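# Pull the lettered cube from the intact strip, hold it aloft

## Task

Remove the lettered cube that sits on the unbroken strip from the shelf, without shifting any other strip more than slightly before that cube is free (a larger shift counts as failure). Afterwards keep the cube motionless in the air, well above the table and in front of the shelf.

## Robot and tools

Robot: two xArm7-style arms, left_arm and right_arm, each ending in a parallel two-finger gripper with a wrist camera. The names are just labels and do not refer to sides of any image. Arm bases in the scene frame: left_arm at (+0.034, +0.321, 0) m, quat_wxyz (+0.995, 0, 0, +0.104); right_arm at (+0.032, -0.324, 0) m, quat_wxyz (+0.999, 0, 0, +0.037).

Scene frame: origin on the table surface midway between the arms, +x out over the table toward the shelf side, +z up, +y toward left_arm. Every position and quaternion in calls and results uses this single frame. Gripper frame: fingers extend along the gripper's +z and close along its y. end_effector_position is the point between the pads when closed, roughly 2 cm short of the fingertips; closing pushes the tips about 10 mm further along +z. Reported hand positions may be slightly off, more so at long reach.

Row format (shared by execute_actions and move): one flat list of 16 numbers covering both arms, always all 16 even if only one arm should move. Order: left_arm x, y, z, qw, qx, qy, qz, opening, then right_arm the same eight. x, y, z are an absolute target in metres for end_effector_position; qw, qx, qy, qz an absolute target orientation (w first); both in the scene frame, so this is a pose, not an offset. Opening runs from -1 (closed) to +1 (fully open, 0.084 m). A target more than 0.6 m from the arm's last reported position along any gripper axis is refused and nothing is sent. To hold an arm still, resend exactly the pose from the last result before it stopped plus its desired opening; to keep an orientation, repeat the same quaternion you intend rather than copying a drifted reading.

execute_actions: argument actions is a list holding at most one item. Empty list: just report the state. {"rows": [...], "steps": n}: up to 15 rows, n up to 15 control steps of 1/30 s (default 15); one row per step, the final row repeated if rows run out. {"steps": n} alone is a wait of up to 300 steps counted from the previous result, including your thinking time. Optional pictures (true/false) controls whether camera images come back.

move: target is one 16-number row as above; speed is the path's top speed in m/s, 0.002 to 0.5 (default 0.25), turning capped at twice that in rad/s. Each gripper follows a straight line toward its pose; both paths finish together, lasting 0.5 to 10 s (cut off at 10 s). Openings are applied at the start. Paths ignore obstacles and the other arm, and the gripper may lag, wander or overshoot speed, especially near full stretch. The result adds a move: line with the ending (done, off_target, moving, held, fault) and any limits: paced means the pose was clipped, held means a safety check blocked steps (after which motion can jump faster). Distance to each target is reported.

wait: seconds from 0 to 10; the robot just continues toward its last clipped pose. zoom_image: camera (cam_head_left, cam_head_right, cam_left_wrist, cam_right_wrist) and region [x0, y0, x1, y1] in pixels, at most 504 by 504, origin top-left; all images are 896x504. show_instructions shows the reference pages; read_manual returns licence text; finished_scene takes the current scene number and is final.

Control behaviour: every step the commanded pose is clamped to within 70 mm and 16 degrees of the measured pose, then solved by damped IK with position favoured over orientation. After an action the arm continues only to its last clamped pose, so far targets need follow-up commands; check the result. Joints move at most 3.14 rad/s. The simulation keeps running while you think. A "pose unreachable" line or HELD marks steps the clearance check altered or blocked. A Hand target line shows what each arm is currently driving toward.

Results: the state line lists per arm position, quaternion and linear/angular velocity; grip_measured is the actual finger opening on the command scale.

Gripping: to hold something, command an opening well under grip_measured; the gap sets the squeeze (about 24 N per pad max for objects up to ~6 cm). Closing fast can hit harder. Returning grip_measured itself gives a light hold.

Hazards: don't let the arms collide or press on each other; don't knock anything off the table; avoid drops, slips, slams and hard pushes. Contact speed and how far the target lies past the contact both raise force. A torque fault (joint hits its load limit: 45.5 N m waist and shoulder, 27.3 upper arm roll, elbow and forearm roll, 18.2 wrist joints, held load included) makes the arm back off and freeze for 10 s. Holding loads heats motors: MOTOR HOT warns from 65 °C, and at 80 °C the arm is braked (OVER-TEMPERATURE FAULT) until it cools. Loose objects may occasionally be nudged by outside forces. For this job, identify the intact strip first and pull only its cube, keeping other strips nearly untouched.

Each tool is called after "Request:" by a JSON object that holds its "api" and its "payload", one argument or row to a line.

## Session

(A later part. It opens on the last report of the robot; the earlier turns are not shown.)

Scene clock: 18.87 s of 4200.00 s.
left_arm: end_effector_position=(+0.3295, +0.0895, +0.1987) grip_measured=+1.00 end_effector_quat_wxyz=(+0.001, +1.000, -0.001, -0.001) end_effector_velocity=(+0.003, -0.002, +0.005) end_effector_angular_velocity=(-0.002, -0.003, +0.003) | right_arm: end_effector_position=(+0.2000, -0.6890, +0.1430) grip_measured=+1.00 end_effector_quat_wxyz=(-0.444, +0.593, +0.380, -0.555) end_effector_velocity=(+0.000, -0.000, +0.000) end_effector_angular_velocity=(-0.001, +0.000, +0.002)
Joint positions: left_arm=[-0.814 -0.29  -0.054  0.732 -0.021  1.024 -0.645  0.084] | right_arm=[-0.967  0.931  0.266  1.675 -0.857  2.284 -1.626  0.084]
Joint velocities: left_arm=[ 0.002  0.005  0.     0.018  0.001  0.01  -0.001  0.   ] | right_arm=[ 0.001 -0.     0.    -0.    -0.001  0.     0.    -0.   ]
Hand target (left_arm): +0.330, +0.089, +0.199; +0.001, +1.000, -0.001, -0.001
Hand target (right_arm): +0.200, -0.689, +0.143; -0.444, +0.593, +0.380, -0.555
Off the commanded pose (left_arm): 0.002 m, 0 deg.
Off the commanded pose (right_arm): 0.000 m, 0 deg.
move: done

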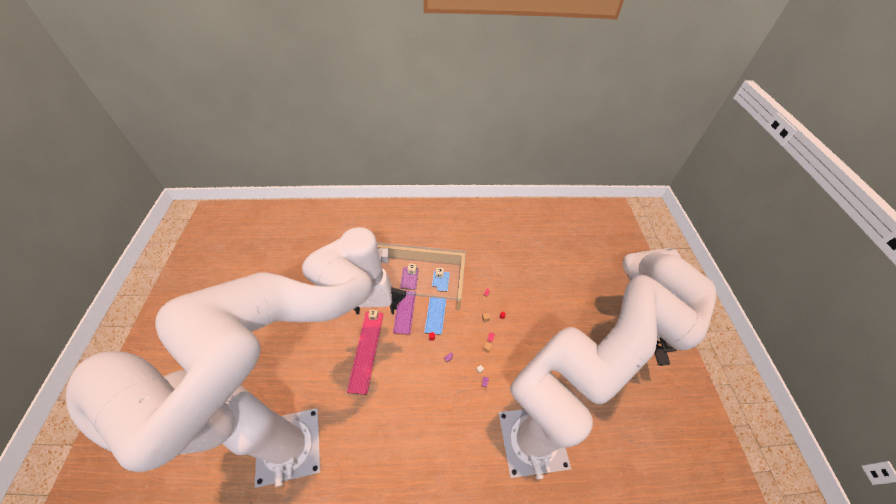

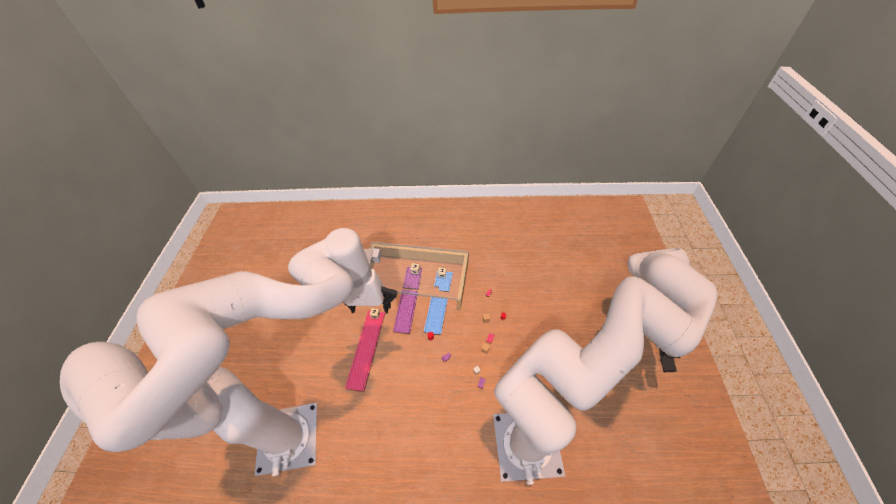

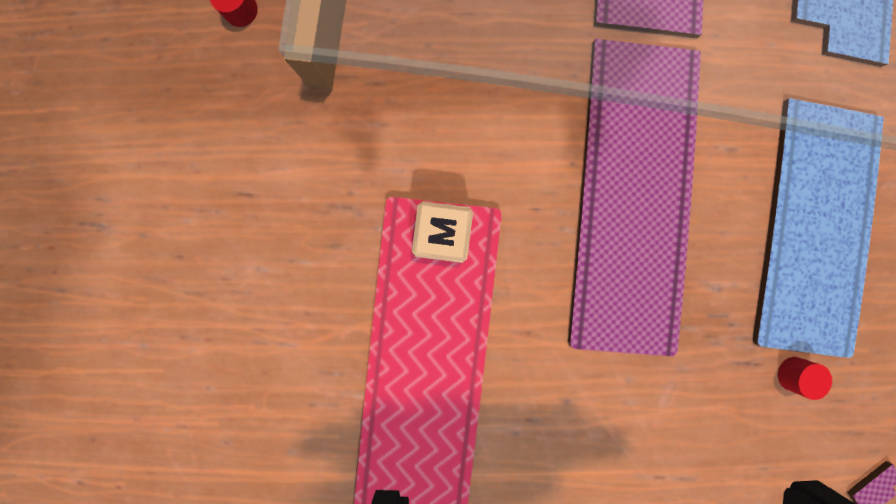

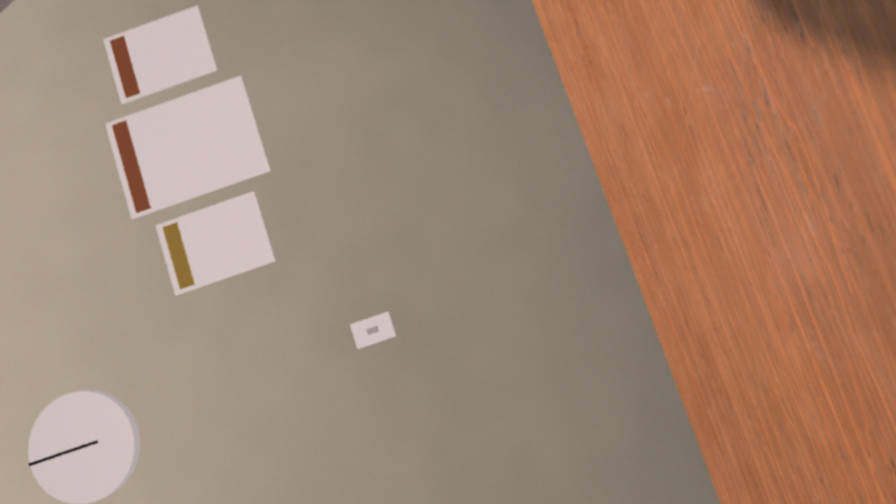

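Request:
{"api": "move", "payload": {
  "target": [0.402,0.127,0.07,0,1,-0.057,0,0.2, 0.2,-0.689,0.143,-0.444,0.593,0.38,-0.555,1]
}}

Request:
{"api": "move", "payload": {
  "target": [0.402,0.127,0.032,0,1,-0.057,0,0.2, 0.2,-0.689,0.143,-0.444,0.593,0.38,-0.555,1],
  "speed": 0.05
}}

Request:
{"api": "move", "payload": {
  "target": [0.402,0.127,0.032,0,1,-0.057,0,-0.9, 0.2,-0.689,0.143,-0.444,0.593,0.38,-0.555,1]
}}

Request:
{"api": "move", "payload": {
  "target": [0.38,0.11,0.22,0,1,-0.057,0,-0.9, 0.2,-0.689,0.143,-0.444,0.593,0.38,-0.555,1],
  "speed": 0.15
}}

Scene clock: 24.37 s of 4200.00 s.
left_arm: end_effector_position=(+0.4018, +0.1271, +0.0706) grip_measured=+0.19 end_effector_quat_wxyz=(+0.000, +0.998, -0.057, +0.001) end_effector_velocity=(-0.001, +0.002, -0.003) end_effector_angular_velocity=(+0.003, +0.005, +0.001) | right_arm: end_effector_position=(+0.2000, -0.6890, +0.1430) grip_measured=+1.00 end_effector_quat_wxyz=(-0.444, +0.593, +0.380, -0.555) end_effector_velocity=(-0.000, +0.000, -0.000) end_effector_angular_velocity=(+0.001, -0.000, -0.001)
Joint positions: left_arm=[-0.736  0.081  0.043  0.704 -0.005  0.622 -0.368  0.052] | right_arm=[-0.967  0.931  0.266  1.675 -0.857  2.284 -1.626  0.084]
Joint velocities: left_arm=[ 0.001  0.006  0.002 -0.001  0.    -0.001  0.003 -0.   ] | right_arm=[-0.001  0.     0.    -0.     0.001  0.    -0.    -0.   ]
Hand target (left_arm): +0.402, +0.127, +0.070; -0.000, +0.998, -0.056, +0.000
Hand target (right_arm): +0.200, -0.689, +0.143; -0.444, +0.593, +0.380, -0.555
Off the commanded pose (left_arm): 0.001 m, 0 deg.
Off the commanded pose (right_arm): 0.000 m, 0 deg.
After step 90, 1.37 s passed at rest.
move: done

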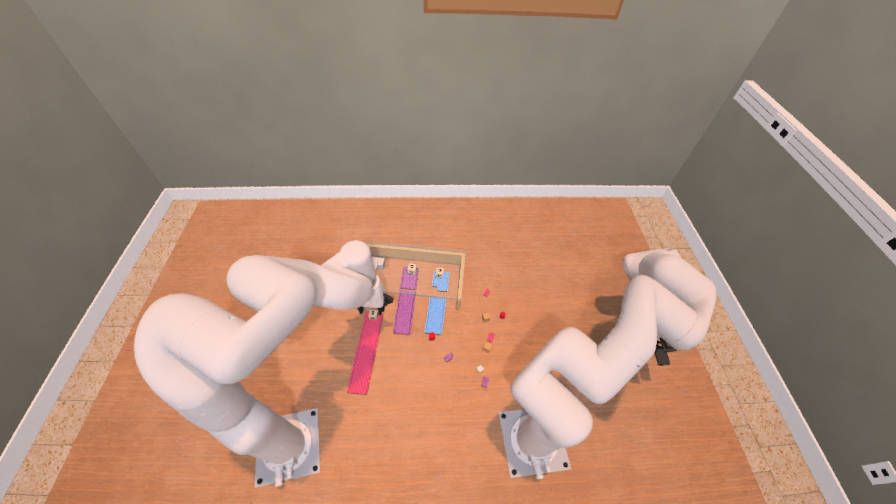

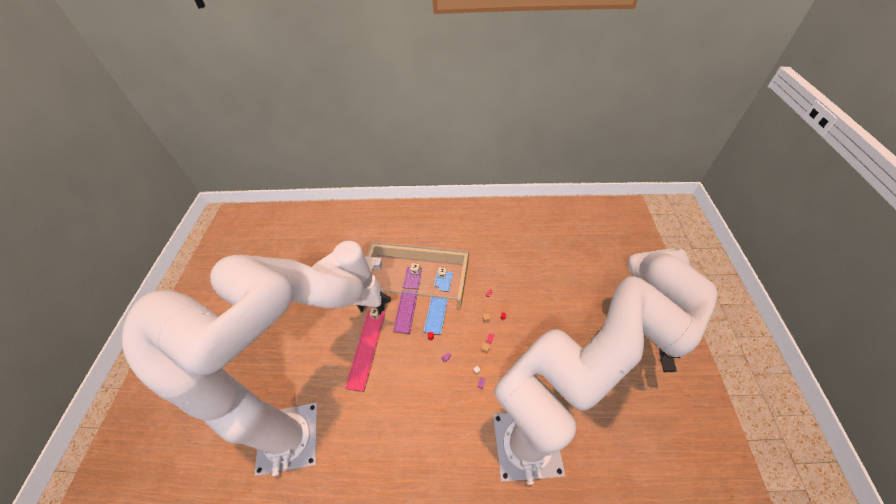

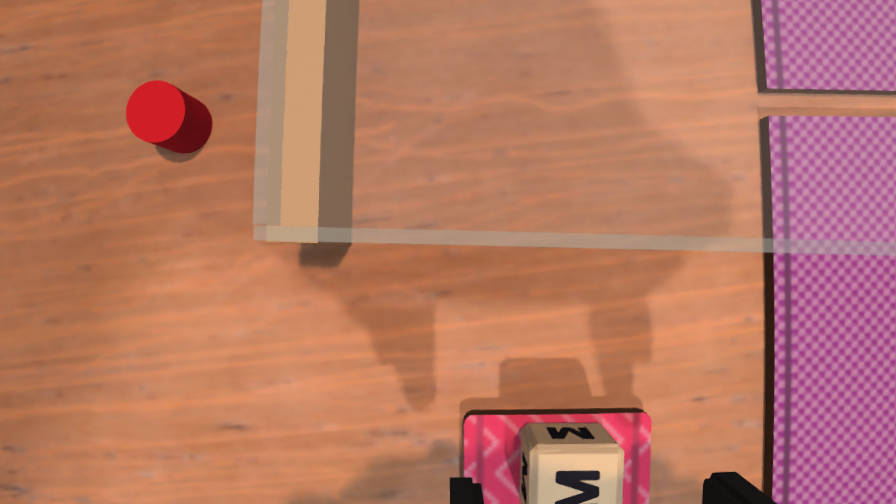

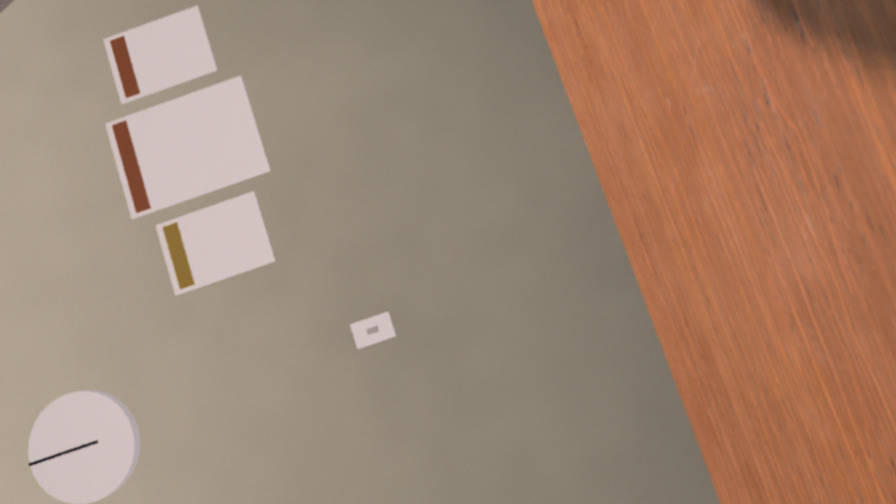

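Scene clock: 25.43 s of 4200.00 s.
left_arm: end_effector_position=(+0.4021, +0.1271, +0.0323) grip_measured=+0.19 end_effector_quat_wxyz=(-0.000, +0.998, -0.057, +0.000) end_effector_velocity=(+0.001, -0.001, -0.000) end_effector_angular_velocity=(-0.002, -0.004, +0.000) | right_arm: end_effector_position=(+0.2000, -0.6890, +0.1430) grip_measured=+1.00 end_effector_quat_wxyz=(-0.444, +0.593, +0.380, -0.555) end_effector_velocity=(-0.000, +0.000, -0.000) end_effector_angular_velocity=(+0.001, +0.000, -0.001)
Joint positions: left_arm=[-0.735  0.184  0.041  0.692 -0.015  0.507 -0.36   0.052] | right_arm=[-0.967  0.931  0.266  1.675 -0.857  2.284 -1.626  0.084]
Joint velocities: left_arm=[-0.     0.002 -0.     0.001 -0.001 -0.005  0.    -0.   ] | right_arm=[-0.     0.    -0.    -0.     0.001  0.     0.     0.   ]
Hand target (left_arm): +0.402, +0.127, +0.032; -0.000, +0.998, -0.057, +0.000
Hand target (right_arm): +0.200, -0.689, +0.143; -0.444, +0.593, +0.380, -0.555
Off the commanded pose (left_arm): 0.000 m, 0 deg.
Off the commanded pose (right_arm): 0.000 m, 0 deg.
move: done

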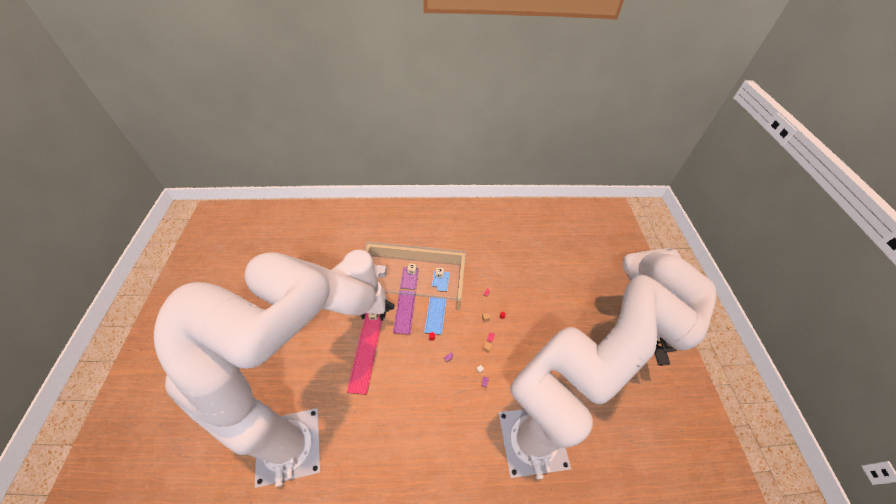

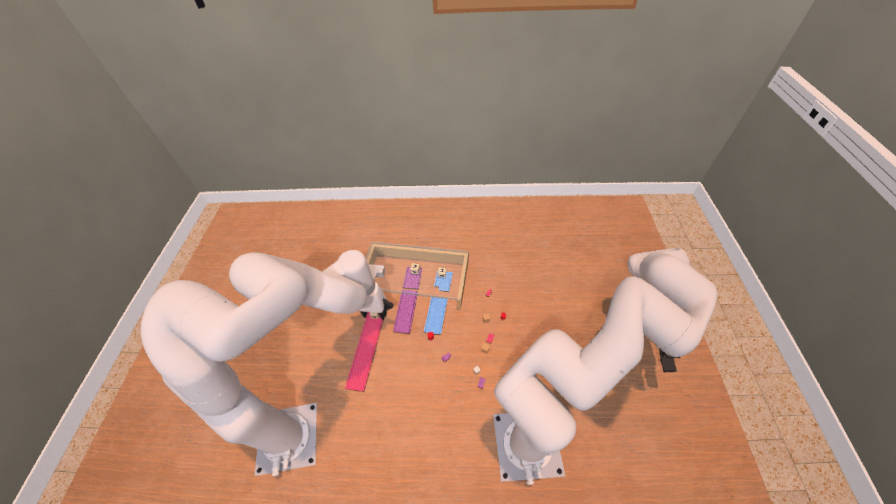

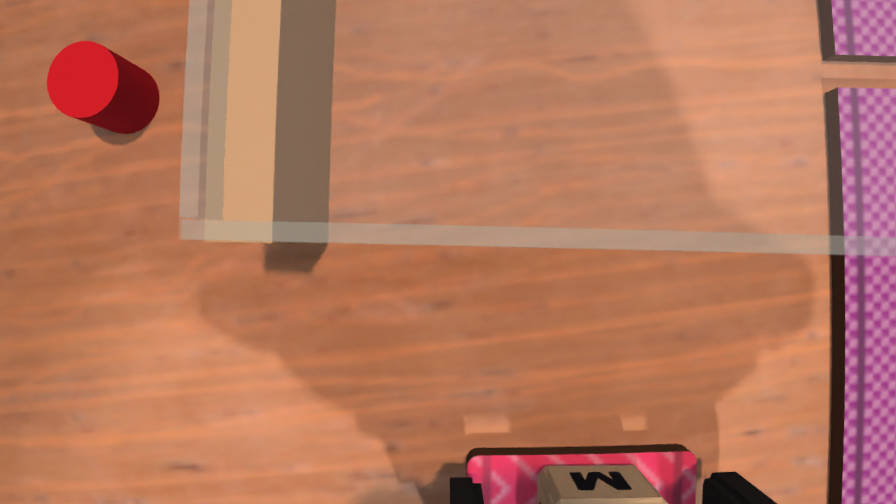

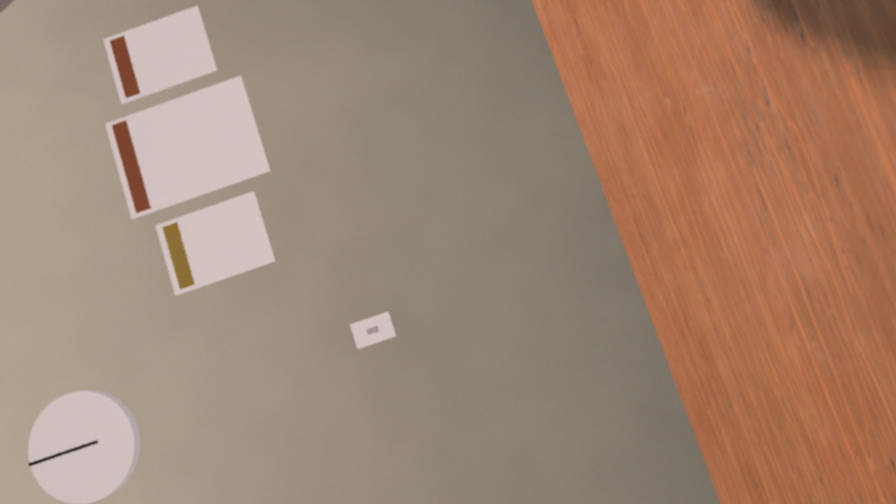

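Scene clock: 26.13 s of 4200.00 s.
left_arm: end_effector_position=(+0.4023, +0.1269, +0.0323) grip_measured=-0.43 end_effector_quat_wxyz=(+0.000, +0.998, -0.057, +0.000) end_effector_velocity=(+0.000, +0.000, +0.000) end_effector_angular_velocity=(-0.000, -0.000, +0.001) | right_arm: end_effector_position=(+0.2000, -0.6890, +0.1430) grip_measured=+1.00 end_effector_quat_wxyz=(-0.444, +0.593, +0.380, -0.555) end_effector_velocity=(-0.001, -0.000, -0.000) end_effector_angular_velocity=(+0.001, +0.000, -0.002)
Joint positions: left_arm=[-0.735  0.185  0.041  0.692 -0.015  0.507 -0.359  0.025] | right_arm=[-0.967  0.931  0.266  1.675 -0.857  2.284 -1.626  0.084]
Joint velocities: left_arm=[ 0.    -0.     0.    -0.    -0.001 -0.     0.     0.   ] | right_arm=[-0.003  0.001  0.     0.    -0.    -0.    -0.001 -0.   ]
Hand target (left_arm): +0.402, +0.127, +0.032; -0.000, +0.998, -0.057, +0.000
Hand target (right_arm): +0.200, -0.689, +0.143; -0.444, +0.593, +0.380, -0.555
Off the commanded pose (left_arm): 0.000 m, 0 deg.
Off the commanded pose (right_arm): 0.000 m, 0 deg.
move: done

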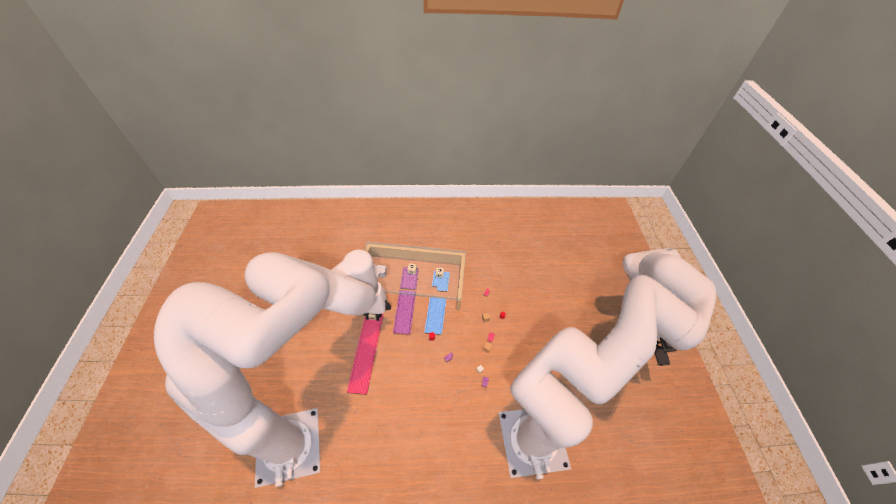

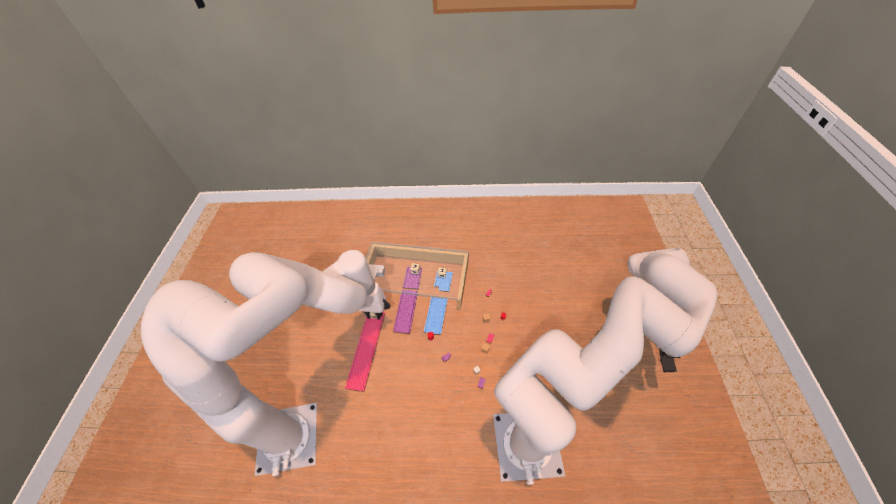

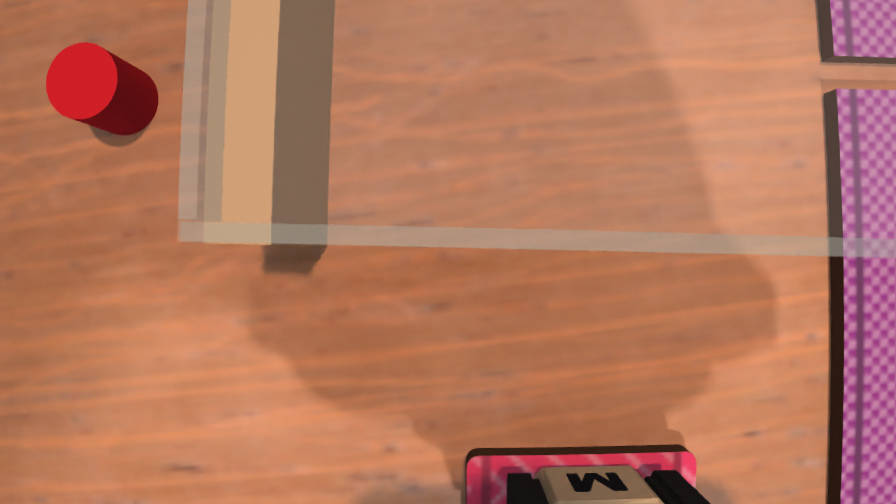

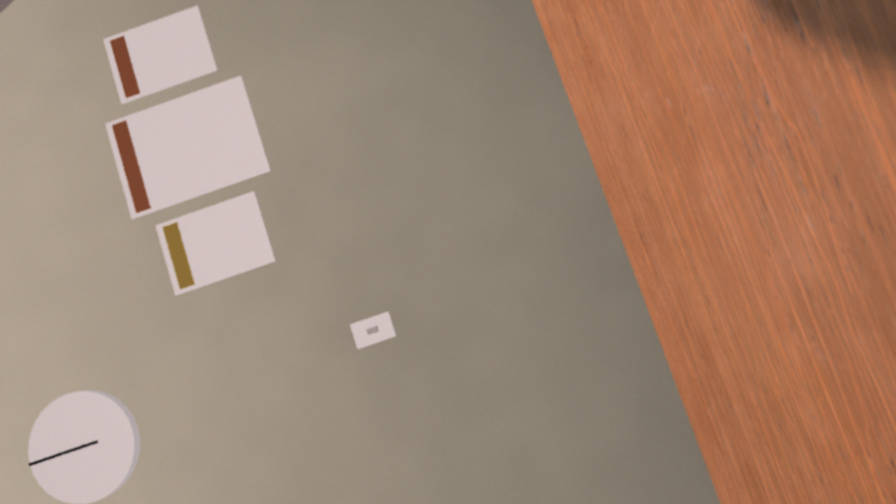

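Scene clock: 27.80 s of 4200.00 s.
left_arm: end_effector_position=(+0.3802, +0.1095, +0.2191) grip_measured=-0.43 end_effector_quat_wxyz=(+0.000, +0.998, -0.058, -0.001) end_effector_velocity=(+0.000, -0.002, +0.004) end_effector_angular_velocity=(-0.003, -0.003, -0.001) | right_arm: end_effector_position=(+0.2000, -0.6890, +0.1430) grip_measured=+1.00 end_effector_quat_wxyz=(-0.444, +0.593, +0.380, -0.555) end_effector_velocity=(-0.000, -0.000, -0.000) end_effector_angular_velocity=(-0.000, +0.001, -0.000)
Joint positions: left_arm=[-0.767 -0.207  0.011  0.871  0.001  1.079 -0.434  0.025] | right_arm=[-0.967  0.931  0.266  1.675 -0.857  2.284 -1.626  0.084]
Joint velocities: left_arm=[-0.001 -0.003 -0.001  0.007 -0.001  0.005 -0.001 -0.   ] | right_arm=[-0.001  0.001 -0.     0.    -0.001  0.     0.     0.   ]
Hand target (left_arm): +0.380, +0.109, +0.220; +0.001, +0.998, -0.058, -0.000
Hand target (right_arm): +0.200, -0.689, +0.143; -0.444, +0.593, +0.380, -0.555
Off the commanded pose (left_arm): 0.001 m, 0 deg.
Off the commanded pose (right_arm): 0.000 m, 0 deg.
move: done

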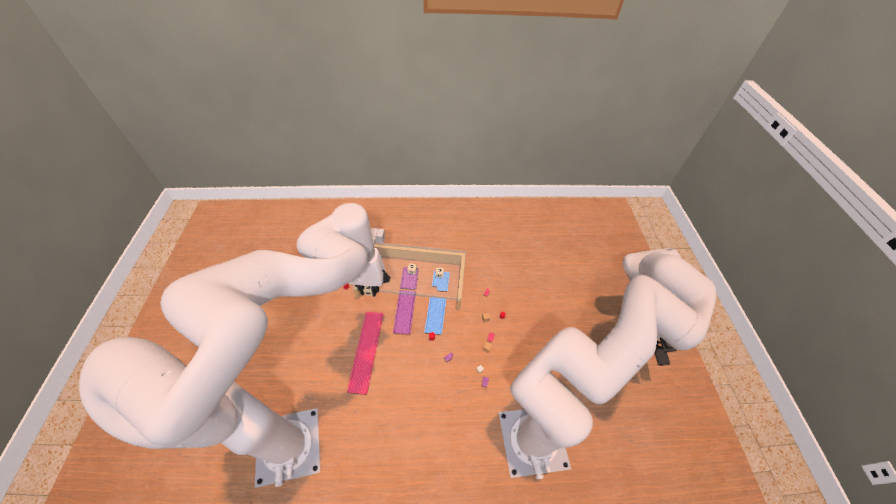

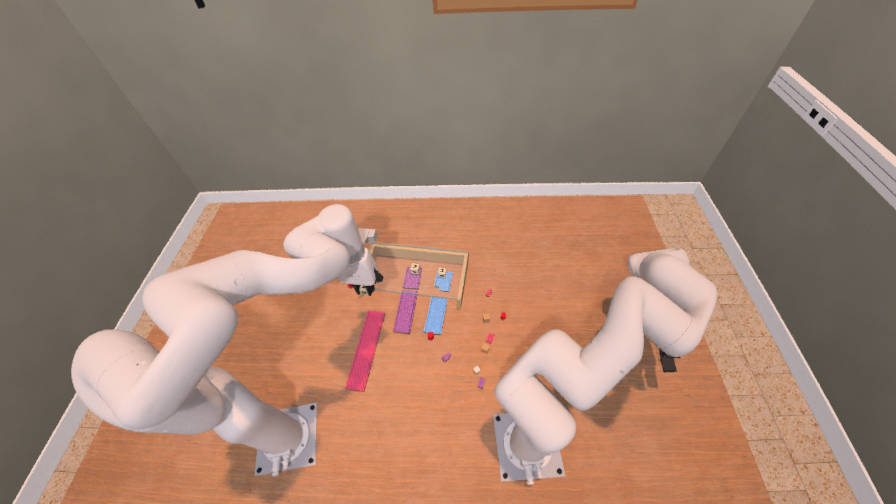

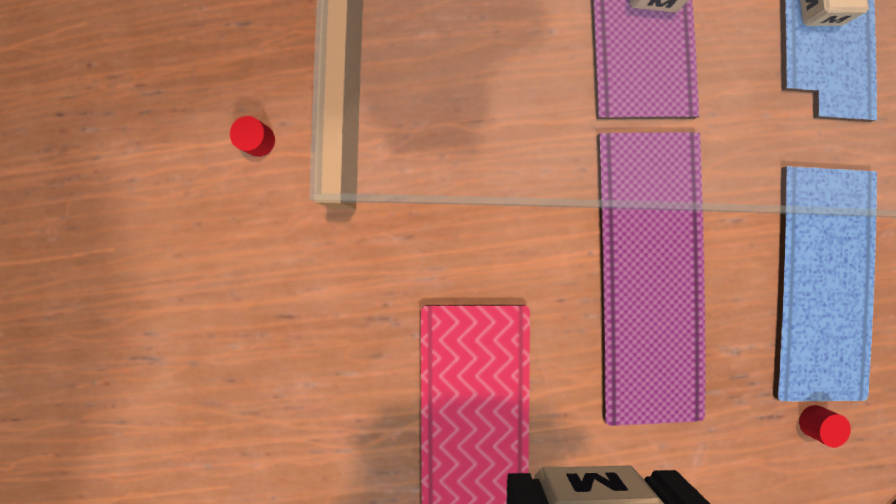

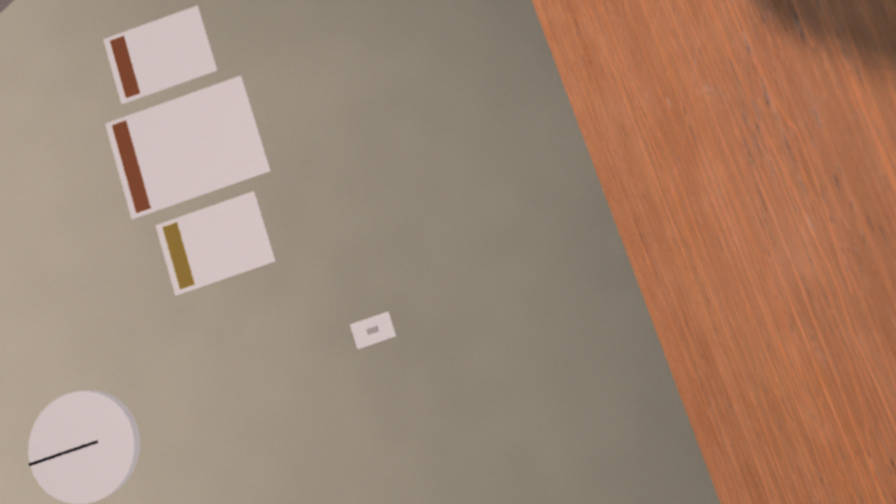

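Request:
{"api": "finished_scene", "payload": {
  "scene": 2
}}

The scene is finished: the task was done.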